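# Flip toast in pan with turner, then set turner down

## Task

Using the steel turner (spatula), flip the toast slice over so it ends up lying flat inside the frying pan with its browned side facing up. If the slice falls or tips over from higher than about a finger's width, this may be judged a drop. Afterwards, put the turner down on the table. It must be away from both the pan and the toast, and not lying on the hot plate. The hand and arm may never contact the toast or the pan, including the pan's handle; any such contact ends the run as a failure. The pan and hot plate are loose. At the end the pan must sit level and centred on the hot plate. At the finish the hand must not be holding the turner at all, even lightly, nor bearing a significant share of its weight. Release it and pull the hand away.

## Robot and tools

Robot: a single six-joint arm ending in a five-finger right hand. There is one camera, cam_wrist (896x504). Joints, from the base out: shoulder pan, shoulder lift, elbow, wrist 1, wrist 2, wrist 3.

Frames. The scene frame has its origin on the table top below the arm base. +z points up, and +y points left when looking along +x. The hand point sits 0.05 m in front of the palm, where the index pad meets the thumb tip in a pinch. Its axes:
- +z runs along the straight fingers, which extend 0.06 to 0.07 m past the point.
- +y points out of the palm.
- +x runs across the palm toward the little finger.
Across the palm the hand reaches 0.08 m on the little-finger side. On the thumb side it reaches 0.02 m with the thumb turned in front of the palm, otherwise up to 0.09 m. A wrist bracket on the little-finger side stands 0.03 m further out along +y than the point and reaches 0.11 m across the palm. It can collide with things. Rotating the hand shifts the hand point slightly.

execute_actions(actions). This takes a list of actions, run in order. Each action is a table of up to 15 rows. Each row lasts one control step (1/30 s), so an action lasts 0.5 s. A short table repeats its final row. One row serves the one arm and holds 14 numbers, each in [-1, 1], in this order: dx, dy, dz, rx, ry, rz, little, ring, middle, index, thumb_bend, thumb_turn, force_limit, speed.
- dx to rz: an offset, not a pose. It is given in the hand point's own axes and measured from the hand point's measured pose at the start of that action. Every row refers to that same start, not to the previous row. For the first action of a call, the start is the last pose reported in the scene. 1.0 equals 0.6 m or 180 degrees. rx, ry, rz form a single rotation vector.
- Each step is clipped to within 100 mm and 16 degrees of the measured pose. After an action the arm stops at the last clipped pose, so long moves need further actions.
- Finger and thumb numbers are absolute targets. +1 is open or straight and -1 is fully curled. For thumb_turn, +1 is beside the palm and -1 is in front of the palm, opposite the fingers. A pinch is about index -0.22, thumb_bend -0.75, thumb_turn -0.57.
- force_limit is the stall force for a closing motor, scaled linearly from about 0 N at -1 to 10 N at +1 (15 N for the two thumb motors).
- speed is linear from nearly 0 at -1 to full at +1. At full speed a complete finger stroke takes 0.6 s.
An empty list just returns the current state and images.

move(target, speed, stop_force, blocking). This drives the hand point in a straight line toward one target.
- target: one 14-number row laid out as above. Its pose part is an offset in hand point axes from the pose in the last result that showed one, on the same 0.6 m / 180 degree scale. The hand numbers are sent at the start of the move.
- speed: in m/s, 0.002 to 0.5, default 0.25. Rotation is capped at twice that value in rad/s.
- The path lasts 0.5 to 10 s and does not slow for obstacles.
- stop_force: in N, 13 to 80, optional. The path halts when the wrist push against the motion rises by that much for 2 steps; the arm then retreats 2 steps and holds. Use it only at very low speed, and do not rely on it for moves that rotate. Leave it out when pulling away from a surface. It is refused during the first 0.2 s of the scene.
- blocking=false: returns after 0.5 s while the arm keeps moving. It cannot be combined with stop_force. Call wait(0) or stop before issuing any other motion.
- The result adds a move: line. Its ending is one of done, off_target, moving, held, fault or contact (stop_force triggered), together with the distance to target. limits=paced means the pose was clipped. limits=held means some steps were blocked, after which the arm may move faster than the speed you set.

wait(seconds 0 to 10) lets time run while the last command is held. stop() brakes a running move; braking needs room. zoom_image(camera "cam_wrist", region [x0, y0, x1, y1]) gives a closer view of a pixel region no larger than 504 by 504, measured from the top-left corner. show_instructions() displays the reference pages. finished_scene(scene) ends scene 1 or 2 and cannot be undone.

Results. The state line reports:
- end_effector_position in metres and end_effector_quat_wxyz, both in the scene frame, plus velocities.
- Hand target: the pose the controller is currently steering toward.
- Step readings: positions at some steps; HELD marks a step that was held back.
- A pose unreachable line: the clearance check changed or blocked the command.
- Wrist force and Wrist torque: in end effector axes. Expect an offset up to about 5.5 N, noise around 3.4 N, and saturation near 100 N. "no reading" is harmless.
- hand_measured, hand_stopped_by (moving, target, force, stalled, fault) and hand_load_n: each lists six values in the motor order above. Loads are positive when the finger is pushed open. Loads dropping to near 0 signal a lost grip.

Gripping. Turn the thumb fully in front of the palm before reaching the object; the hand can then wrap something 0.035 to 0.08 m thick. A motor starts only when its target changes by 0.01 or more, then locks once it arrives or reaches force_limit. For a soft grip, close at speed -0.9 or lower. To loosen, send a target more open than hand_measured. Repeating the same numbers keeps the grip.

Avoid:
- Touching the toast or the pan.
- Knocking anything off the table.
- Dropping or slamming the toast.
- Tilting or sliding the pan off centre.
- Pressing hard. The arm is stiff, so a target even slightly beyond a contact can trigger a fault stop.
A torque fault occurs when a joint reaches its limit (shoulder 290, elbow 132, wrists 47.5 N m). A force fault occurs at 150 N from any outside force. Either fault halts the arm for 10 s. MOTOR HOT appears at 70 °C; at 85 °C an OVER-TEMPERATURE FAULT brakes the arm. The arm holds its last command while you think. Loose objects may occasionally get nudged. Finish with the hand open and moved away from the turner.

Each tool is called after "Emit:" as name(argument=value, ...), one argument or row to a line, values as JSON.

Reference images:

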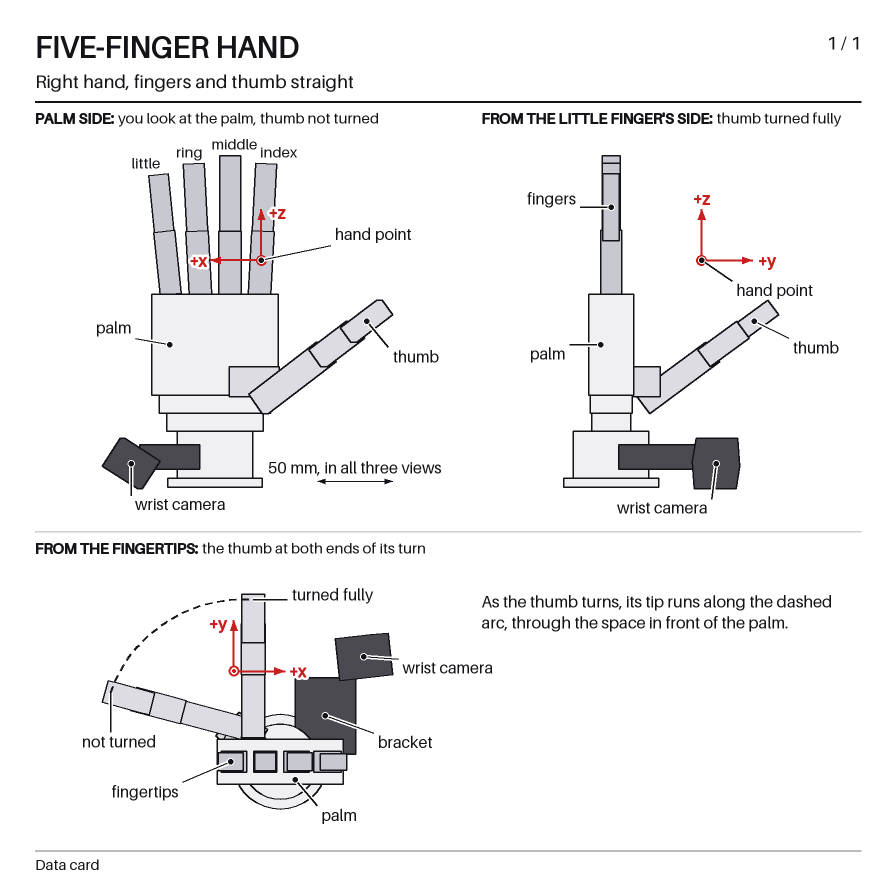

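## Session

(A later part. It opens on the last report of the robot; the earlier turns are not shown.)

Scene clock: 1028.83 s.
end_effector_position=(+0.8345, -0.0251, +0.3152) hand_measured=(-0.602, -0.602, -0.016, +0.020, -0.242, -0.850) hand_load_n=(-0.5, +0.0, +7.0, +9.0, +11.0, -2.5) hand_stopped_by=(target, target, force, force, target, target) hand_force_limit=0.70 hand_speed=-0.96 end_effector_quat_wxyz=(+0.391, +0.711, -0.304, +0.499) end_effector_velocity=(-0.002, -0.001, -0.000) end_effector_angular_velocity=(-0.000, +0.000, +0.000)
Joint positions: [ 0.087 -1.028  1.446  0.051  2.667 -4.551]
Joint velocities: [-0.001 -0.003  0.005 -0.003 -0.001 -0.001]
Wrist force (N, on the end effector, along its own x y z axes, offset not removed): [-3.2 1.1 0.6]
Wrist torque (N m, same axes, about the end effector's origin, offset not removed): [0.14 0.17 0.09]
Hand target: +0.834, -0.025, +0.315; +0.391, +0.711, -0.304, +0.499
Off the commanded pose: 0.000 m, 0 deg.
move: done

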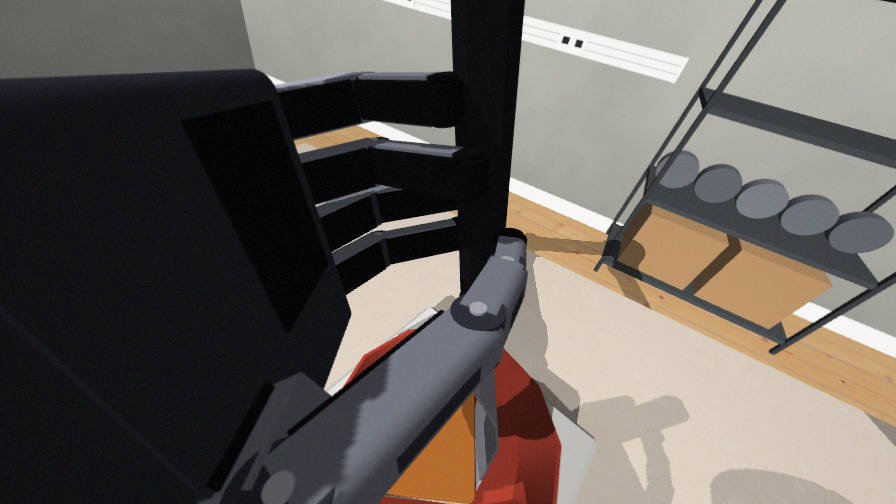

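Emit:
move(
  target=[-0.0067,0.0241,-0.0031,0,0,0,-0.6,-0.6,-0.65,-0.7,-0.25,-0.85,0.7,-0.96],
  speed=0.015,
)

Emit:
zoom_image(
  camera="cam_wrist",
  region=[330,300,570,504],
)

Scene clock: 1031.67 s.
end_effector_position=(+0.8206, -0.0307, +0.3155) hand_measured=(-0.602, -0.602, -0.016, +0.020, -0.242, -0.850) hand_load_n=(-0.5, +0.0, +7.0, +9.0, +11.0, -2.5) hand_stopped_by=(target, target, force, force, target, target) hand_force_limit=0.70 hand_speed=-0.96 end_effector_quat_wxyz=(+0.391, +0.711, -0.304, +0.499) end_effector_velocity=(-0.001, -0.000, -0.001) end_effector_angular_velocity=(+0.001, -0.001, +0.001)
Joint positions: [ 0.081 -1.052  1.483  0.032  2.661 -4.556]
Joint velocities: [-0.    -0.002  0.005 -0.004 -0.001 -0.   ]
Wrist force (N, on the end effector, along its own x y z axes, offset not removed): [-3.2 3.5 1.7]
Wrist torque (N m, same axes, about the end effector's origin, offset not removed): [0.46 0.20 0.13]
Hand target: +0.820, -0.031, +0.315; +0.391, +0.711, -0.304, +0.499
Off the commanded pose: 0.000 m, 0 deg.
move: done

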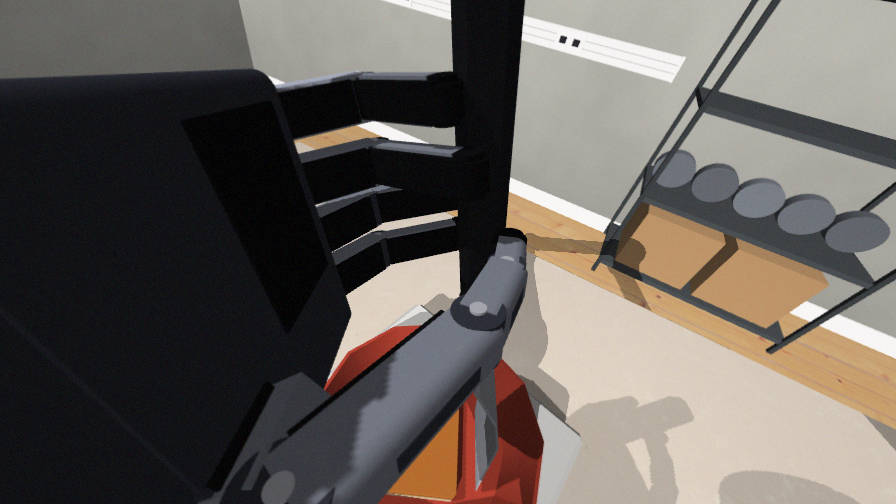

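Region (330, 300, 570, 504) of cam_wrist's 896x504 image, scaled by 2.100, with more detail than that image has; it fills the top 428 rows of this view, and the rest is white.

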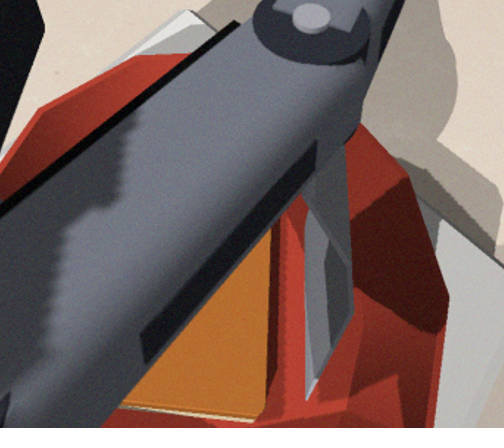

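Emit:
move(
  target=[0.0633,0.0163,-0.0129,0,0,0,-0.6,-0.6,-0.65,-0.7,-0.25,-0.85,0.7,-0.96],
  speed=0.15,
)

Emit:
move(
  target=[0.131,-0.0972,-0.1258,0.0203,0.0073,0.1089,-0.6,-0.6,-0.65,-0.7,-0.25,-0.85,0.7,-0.96],
  speed=0.25,
)

Emit:
zoom_image(
  camera="cam_wrist",
  region=[440,250,800,504],
)

Scene clock: 1036.83 s.
end_effector_position=(+0.8209, -0.0306, +0.3553) hand_measured=(-0.602, -0.602, -0.016, +0.020, -0.242, -0.850) hand_load_n=(-0.5, +0.0, +7.0, +9.0, +11.0, -2.5) hand_stopped_by=(target, target, force, force, target, target) hand_force_limit=0.70 hand_speed=-0.96 end_effector_quat_wxyz=(+0.391, +0.711, -0.304, +0.499) end_effector_velocity=(-0.000, +0.000, +0.003) end_effector_angular_velocity=(+0.001, -0.002, +0.001)
Joint positions: [ 0.08  -1.076  1.446  0.094  2.661 -4.557]
Joint velocities: [ 0.    -0.002 -0.002  0.005 -0.001  0.002]
Wrist force (N, on the end effector, along its own x y z axes, offset not removed): [-2.5 1.7 -0.7]
Wrist torque (N m, same axes, about the end effector's origin, offset not removed): [0.25 0.14 0.11]
Hand target: +0.821, -0.031, +0.355; +0.391, +0.711, -0.304, +0.499
Off the commanded pose: 0.000 m, 0 deg.
move: done

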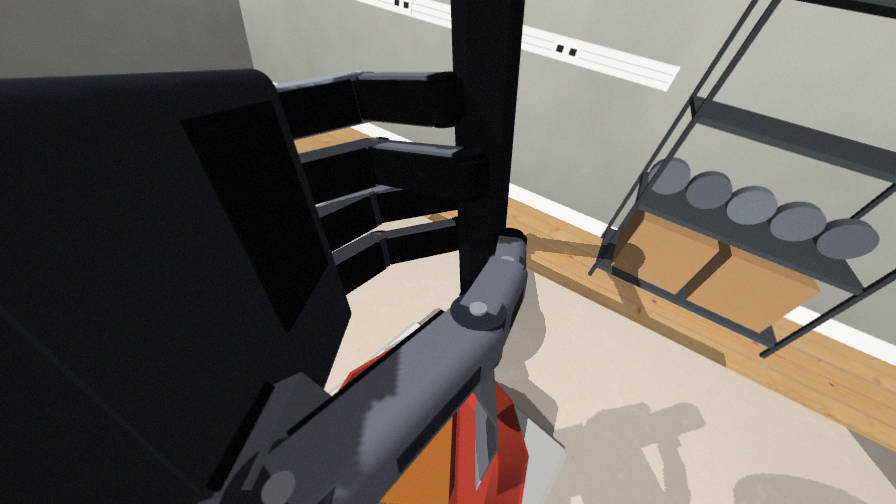

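Scene clock: 1038.03 s.
end_effector_position=(+0.8581, +0.0607, +0.4297) hand_measured=(-0.602, -0.602, -0.016, +0.020, -0.242, -0.850) hand_load_n=(-0.5, +0.0, +7.0, +8.5, +11.5, -3.0) hand_stopped_by=(target, target, force, force, target, target) hand_force_limit=0.70 hand_speed=-0.96 end_effector_quat_wxyz=(+0.281, +0.655, -0.400, +0.576) end_effector_velocity=(+0.001, +0.002, +0.001) end_effector_angular_velocity=(+0.004, -0.004, -0.001)
Joint positions: [ 0.177 -1.056  1.246  0.264  2.695 -4.205]
Joint velocities: [ 0.001  0.002 -0.006  0.008  0.001  0.01 ]
Wrist force (N, on the end effector, along its own x y z axes, offset not removed): [-3.4 2.6 0.8]
Wrist torque (N m, same axes, about the end effector's origin, offset not removed): [0.18 0.24 0.02]
Hand target: +0.858, +0.061, +0.430; +0.281, +0.655, -0.400, +0.576
Off the commanded pose: 0.000 m, 0 deg.
move: done

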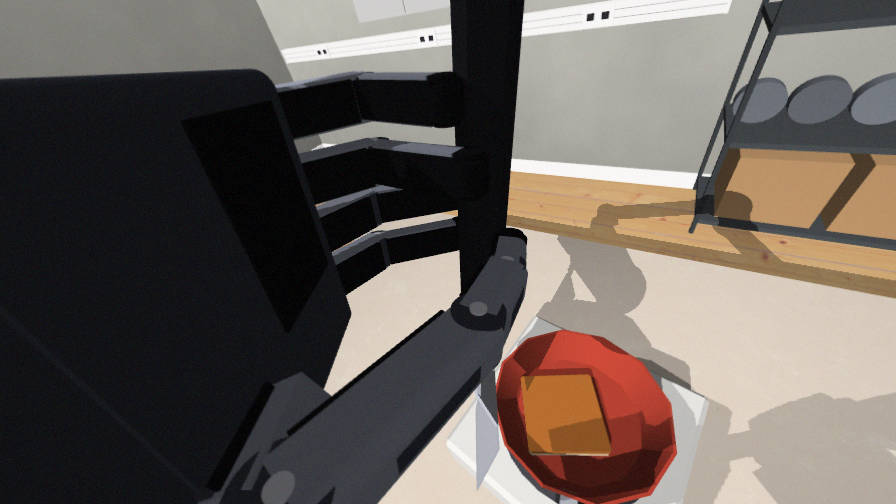

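Region (440, 250, 800, 504) of cam_wrist's 896x504 image, scaled by 1.400, with more detail than that image has; it fills the top 356 rows of this view, and the rest is white.

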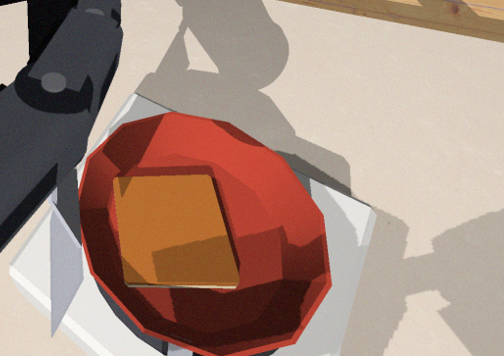

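Emit:
zoom_image(
  camera="cam_wrist",
  region=[480,310,720,504],
)

Region (480, 310, 720, 504) of cam_wrist's 896x504 image, scaled by 2.100, with more detail than that image has; it fills the top 407 rows of this view, and the rest is white.

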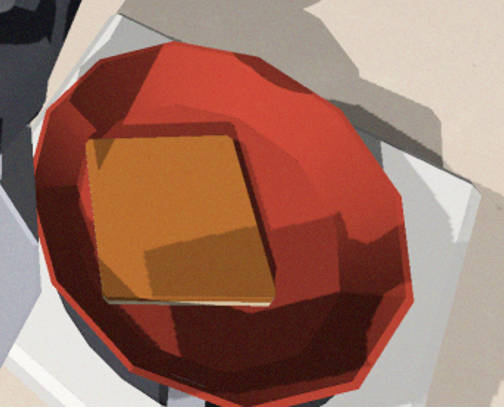

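Emit:
move(
  target=[-0.0101,0.872,0.239,0.0793,0.0286,0.4247,-0.6,-0.6,-0.65,-0.7,-0.25,-0.85,0.7,-0.96],
  speed=0.35,
)

Scene clock: 1055.93 s.
end_effector_position=(+0.4902, -0.3313, +0.3510) hand_measured=(-0.602, -0.602, -0.016, +0.020, -0.242, -0.850) hand_load_n=(-1.0, +0.0, +6.5, +7.5, +13.0, -3.5) hand_stopped_by=(target, target, force, force, target, target) hand_force_limit=0.70 hand_speed=-0.96 end_effector_quat_wxyz=(+0.195, -0.271, +0.637, -0.695) end_effector_velocity=(-0.001, -0.002, -0.001) end_effector_angular_velocity=(+0.003, -0.003, +0.003)
Joint positions: [-0.956 -1.964  2.396 -0.461  1.495 -3.268]
Joint velocities: [-0.011 -0.001  0.002 -0.001 -0.013  0.005]
Wrist force (N, on the end effector, along its own x y z axes, offset not removed): [-2.0 7.3 2.1]
Wrist torque (N m, same axes, about the end effector's origin, offset not removed): [0.58 0.20 -0.01]
Hand target: +0.490, -0.331, +0.351; +0.195, -0.271, +0.637, -0.695
Off the commanded pose: 0.001 m, 0 deg.
move: done

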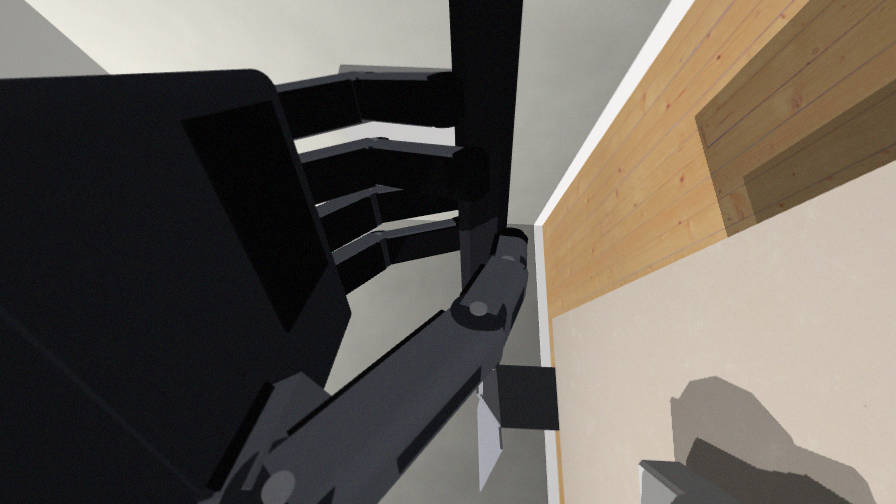

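Emit:
move(
  target=[-0.062,0.479,-0.0201,-0.0431,-0.0071,0.0085,-0.6,-0.6,-0.65,-0.7,-0.25,-0.85,0.7,-0.96],
  speed=0.3,
)

Scene clock: 1058.87 s.
end_effector_position=(+0.4900, -0.3311, +0.0606) hand_measured=(-0.602, -0.602, -0.016, +0.020, -0.242, -0.850) hand_load_n=(-1.5, +0.0, +6.5, +7.5, +13.0, -3.5) hand_stopped_by=(target, target, force, force, target, target) hand_force_limit=0.70 hand_speed=-0.96 end_effector_quat_wxyz=(+0.193, -0.283, +0.684, -0.644) end_effector_velocity=(+0.002, -0.001, +0.000) end_effector_angular_velocity=(-0.004, -0.004, +0.001)
Joint positions: [-0.965 -1.408  2.609 -1.094  1.479 -3.253]
Joint velocities: [ 0.001  0.004 -0.001 -0.008  0.     0.001]
Wrist force (N, on the end effector, along its own x y z axes, offset not removed): [-1.2 6.3 2.0]
Wrist torque (N m, same axes, about the end effector's origin, offset not removed): [0.41 0.11 -0.02]
Hand target: +0.490, -0.331, +0.060; +0.193, -0.283, +0.684, -0.644
Off the commanded pose: 0.001 m, 0 deg.
move: done

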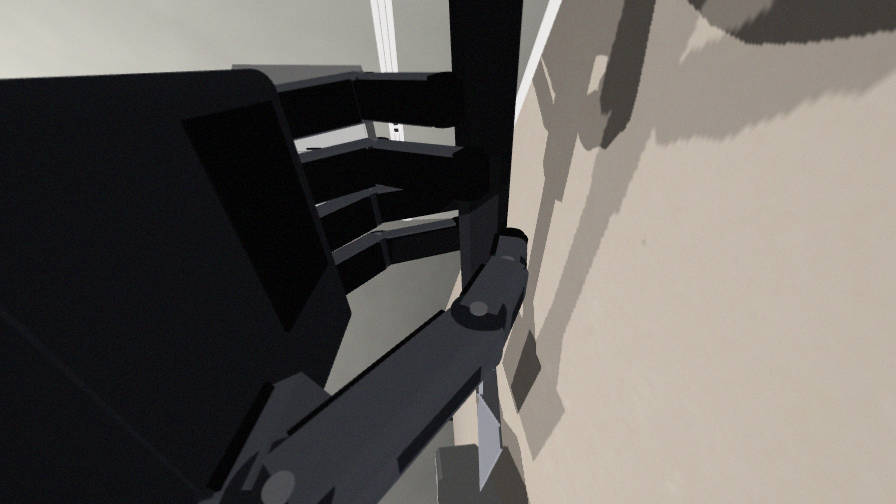

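Emit:
move(
  target=[-0.0038,0.038,0.0037,0,0,0,-0.6,-0.6,-0.65,-0.7,-0.25,-0.85,0.7,-0.96],
  speed=0.03,
)

Emit:
zoom_image(
  camera="cam_wrist",
  region=[400,200,640,504],
)

Scene clock: 1061.37 s.
end_effector_position=(+0.4900, -0.3311, +0.0377) hand_measured=(-0.602, -0.602, -0.016, +0.020, -0.242, -0.850) hand_load_n=(-1.5, +0.0, +6.5, +7.5, +13.0, -3.5) hand_stopped_by=(target, target, force, force, target, target) hand_force_limit=0.70 hand_speed=-0.96 end_effector_quat_wxyz=(+0.193, -0.283, +0.684, -0.644) end_effector_velocity=(+0.000, -0.000, -0.001) end_effector_angular_velocity=(-0.003, -0.001, +0.000)
Joint positions: [-0.966 -1.338  2.617 -1.172  1.479 -3.253]
Joint velocities: [ 0.     0.006  0.001 -0.009 -0.    -0.001]
Wrist force (N, on the end effector, along its own x y z axes, offset not removed): [-1.1 4.2 3.3]
Wrist torque (N m, same axes, about the end effector's origin, offset not removed): [0.08 0.01 -0.08]
Hand target: +0.490, -0.331, +0.038; +0.193, -0.283, +0.684, -0.644
Off the commanded pose: 0.000 m, 0 deg.
move: done

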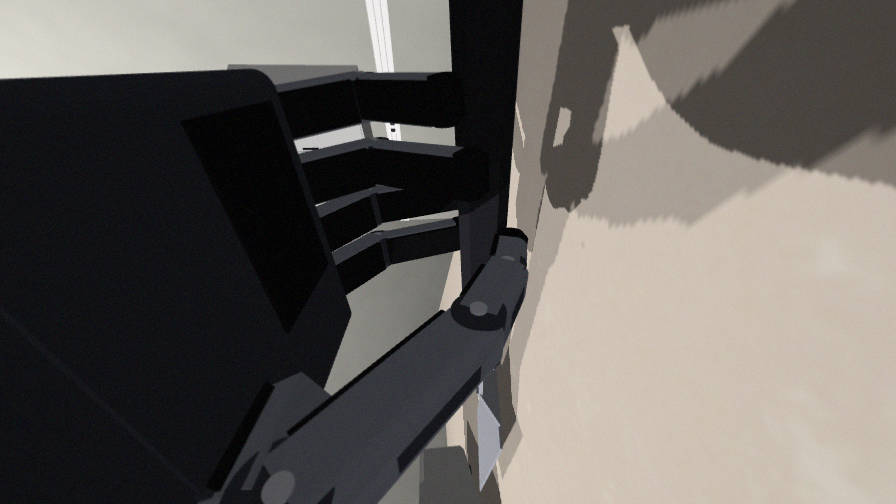

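Region (400, 200, 640, 504) of cam_wrist's 896x504 image, scaled by 1.658, with more detail than that image has; it fills the left 398 columns of this view, and the rest is white.

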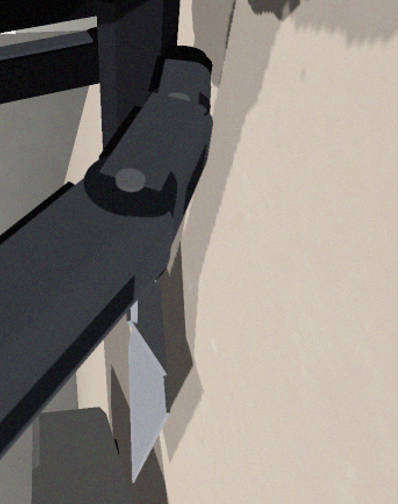

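Emit:
move(
  target=[-0.001,0.0099,0.001,0,0,0,-0.6,-0.6,-0.65,-0.7,-0.25,-0.85,0.7,-0.96],
  speed=0.012,
)

Emit:
zoom_image(
  camera="cam_wrist",
  region=[400,200,640,504],
)

Scene clock: 1063.20 s.
end_effector_position=(+0.4900, -0.3311, +0.0318) hand_measured=(-0.602, -0.602, -0.016, +0.020, -0.242, -0.850) hand_load_n=(+0.0, +0.0, +6.5, +8.5, +12.5, -2.5) hand_stopped_by=(target, target, force, force, target, target) hand_force_limit=0.70 hand_speed=-0.96 end_effector_quat_wxyz=(+0.193, -0.283, +0.684, -0.644) end_effector_velocity=(-0.000, +0.000, -0.002) end_effector_angular_velocity=(+0.001, +0.000, -0.001)
Joint positions: [-0.966 -1.319  2.619 -1.192  1.479 -3.253]
Joint velocities: [ 0.     0.005  0.001 -0.005  0.001  0.   ]
Wrist force (N, on the end effector, along its own x y z axes, offset not removed): [-1.1 1.6 0.6]
Wrist torque (N m, same axes, about the end effector's origin, offset not removed): [0.26 0.14 0.21]
Hand target: +0.490, -0.331, +0.032; +0.193, -0.283, +0.684, -0.644
Off the commanded pose: 0.000 m, 0 deg.
move: done

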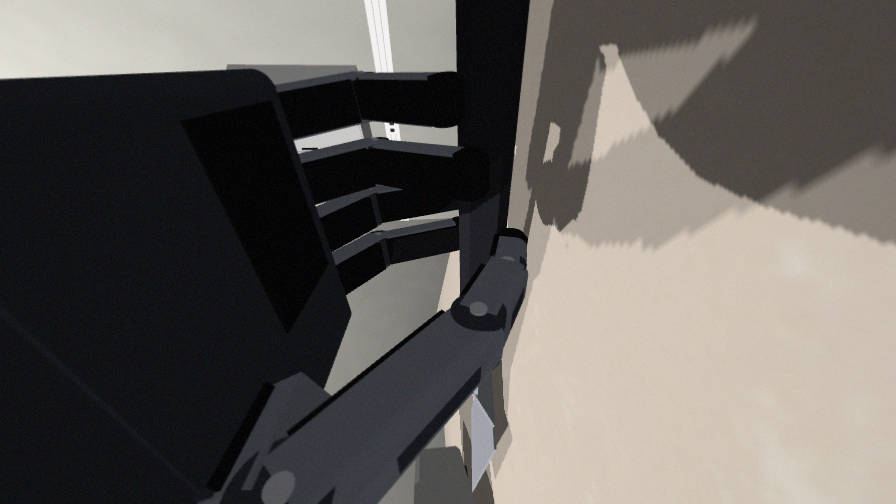

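Region (400, 200, 640, 504) of cam_wrist's 896x504 image, scaled by 1.658, with more detail than that image has; it fills the left 398 columns of this view, and the rest is white.

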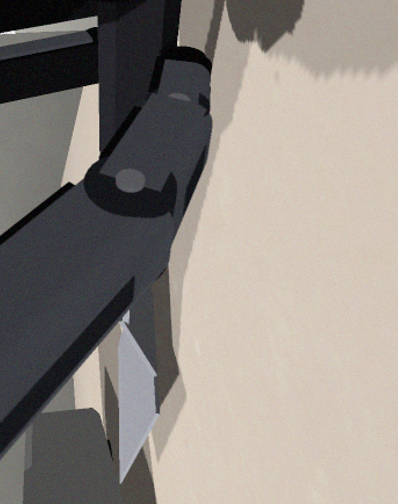

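Emit:
move(
  target=[-0.0008,0.0083,0.0008,0,0,0,-0.6,-0.6,0.03,0.07,-0.25,-0.85,0.7,-0.96],
  speed=0.008,
)

Scene clock: 1065.27 s.
end_effector_position=(+0.4900, -0.3311, +0.0268) hand_measured=(-0.602, -0.602, +0.030, +0.070, -0.248, -0.850) hand_load_n=(+0.0, +0.0, +0.0, +1.0, +2.5, +0.0) hand_stopped_by=(target, target, target, target, target, target) hand_force_limit=0.70 hand_speed=-0.96 end_effector_quat_wxyz=(+0.193, -0.283, +0.684, -0.644) end_effector_velocity=(-0.000, +0.000, -0.001) end_effector_angular_velocity=(+0.001, +0.001, -0.000)
Joint positions: [-0.966 -1.304  2.62  -1.209  1.479 -3.253]
Joint velocities: [ 0.001  0.002  0.    -0.001  0.001 -0.   ]
Wrist force (N, on the end effector, along its own x y z axes, offset not removed): [2.1 2.6 0.6]
Wrist torque (N m, same axes, about the end effector's origin, offset not removed): [0.30 -0.30 0.24]
Hand target: +0.490, -0.331, +0.027; +0.193, -0.283, +0.684, -0.644
Off the commanded pose: 0.000 m, 0 deg.
move: done

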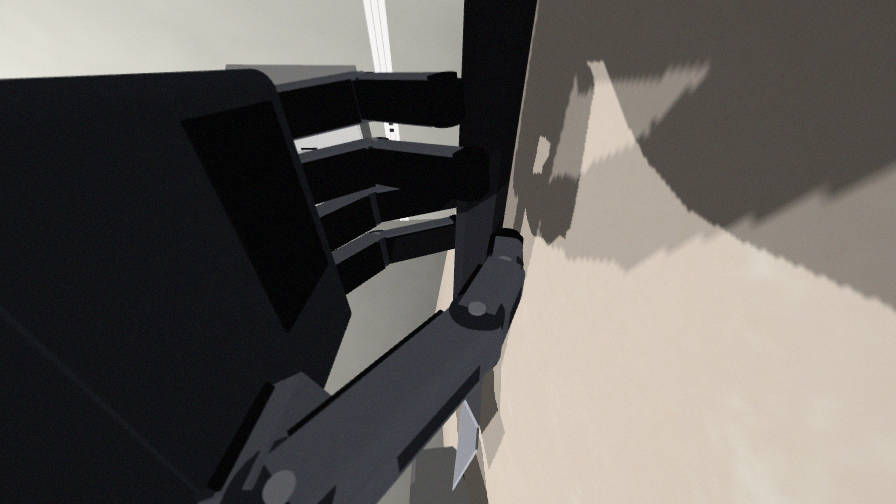

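Emit:
move(
  target=[0,0,0,0,0,0,-0.65,-0.65,0.35,0.38,-0.1,-0.85,0.0,-0.7],
  speed=0.01,
)

Scene clock: 1067.03 s.
end_effector_position=(+0.4900, -0.3311, +0.0268) hand_measured=(-0.650, -0.650, +0.350, +0.380, -0.100, -0.850) hand_load_n=(+0.0, +0.0, +0.0, +0.0, +0.0, +0.0) hand_stopped_by=(target, target, target, target, target, target) hand_force_limit=0.00 hand_speed=-0.70 end_effector_quat_wxyz=(+0.193, -0.283, +0.684, -0.644) end_effector_velocity=(+0.000, +0.001, -0.001) end_effector_angular_velocity=(+0.000, +0.001, +0.002)
Joint positions: [-0.966 -1.304  2.62  -1.209  1.479 -3.253]
Joint velocities: [ 0.     0.001  0.     0.    -0.002 -0.001]
Wrist force (N, on the end effector, along its own x y z axes, offset not removed): [-0.5 3.7 2.6]
Wrist torque (N m, same axes, about the end effector's origin, offset not removed): [0.24 -0.06 0.21]
Hand target: +0.490, -0.331, +0.027; +0.193, -0.283, +0.684, -0.644
Off the commanded pose: 0.000 m, 0 deg.
move: done

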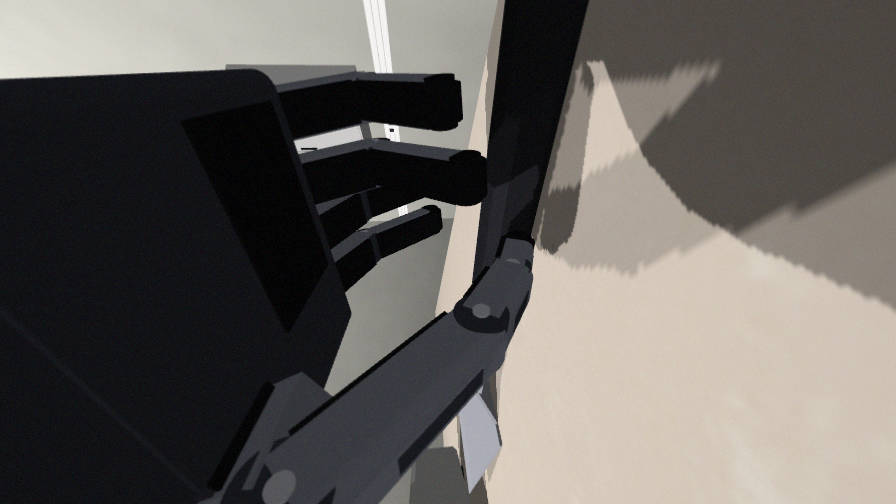

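Released. Lift clear.

Emit:
move(
  target=[0.02,-0.2,-0.04,0,0,0,-0.65,-0.65,0.35,0.38,-0.1,-0.85,0.0,-0.7],
  speed=0.2,
)

Scene clock: 1068.97 s.
end_effector_position=(+0.4824, -0.3215, +0.1493) hand_measured=(-0.650, -0.650, +0.350, +0.380, -0.100, -0.850) hand_load_n=(+0.0, +0.0, +0.0, +0.0, +0.0, +0.0) hand_stopped_by=(target, target, target, target, target, target) hand_force_limit=0.00 hand_speed=-0.70 end_effector_quat_wxyz=(+0.193, -0.283, +0.684, -0.644) end_effector_velocity=(-0.000, +0.000, +0.001) end_effector_angular_velocity=(+0.004, +0.001, +0.000)
Joint positions: [-0.969 -1.667  2.572 -0.797  1.476 -3.254]
Joint velocities: [-0.    -0.004 -0.002  0.009 -0.001  0.001]
Wrist force (N, on the end effector, along its own x y z axes, offset not removed): [0.6 2.3 1.4]
Wrist torque (N m, same axes, about the end effector's origin, offset not removed): [0.10 -0.22 0.25]
Hand target: +0.482, -0.321, +0.149; +0.193, -0.283, +0.684, -0.644
Off the commanded pose: 0.000 m, 0 deg.
move: done

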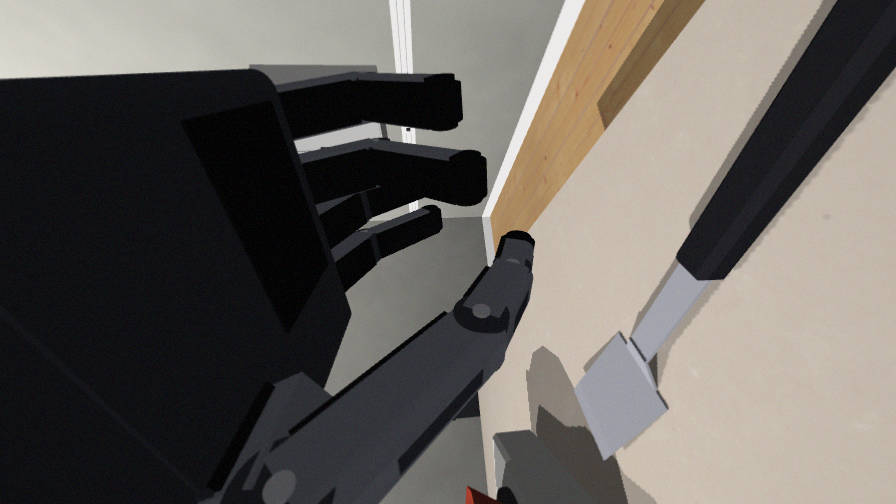

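Emit:
finished_scene(
  scene=1,
)

The scene is finished: the task was done.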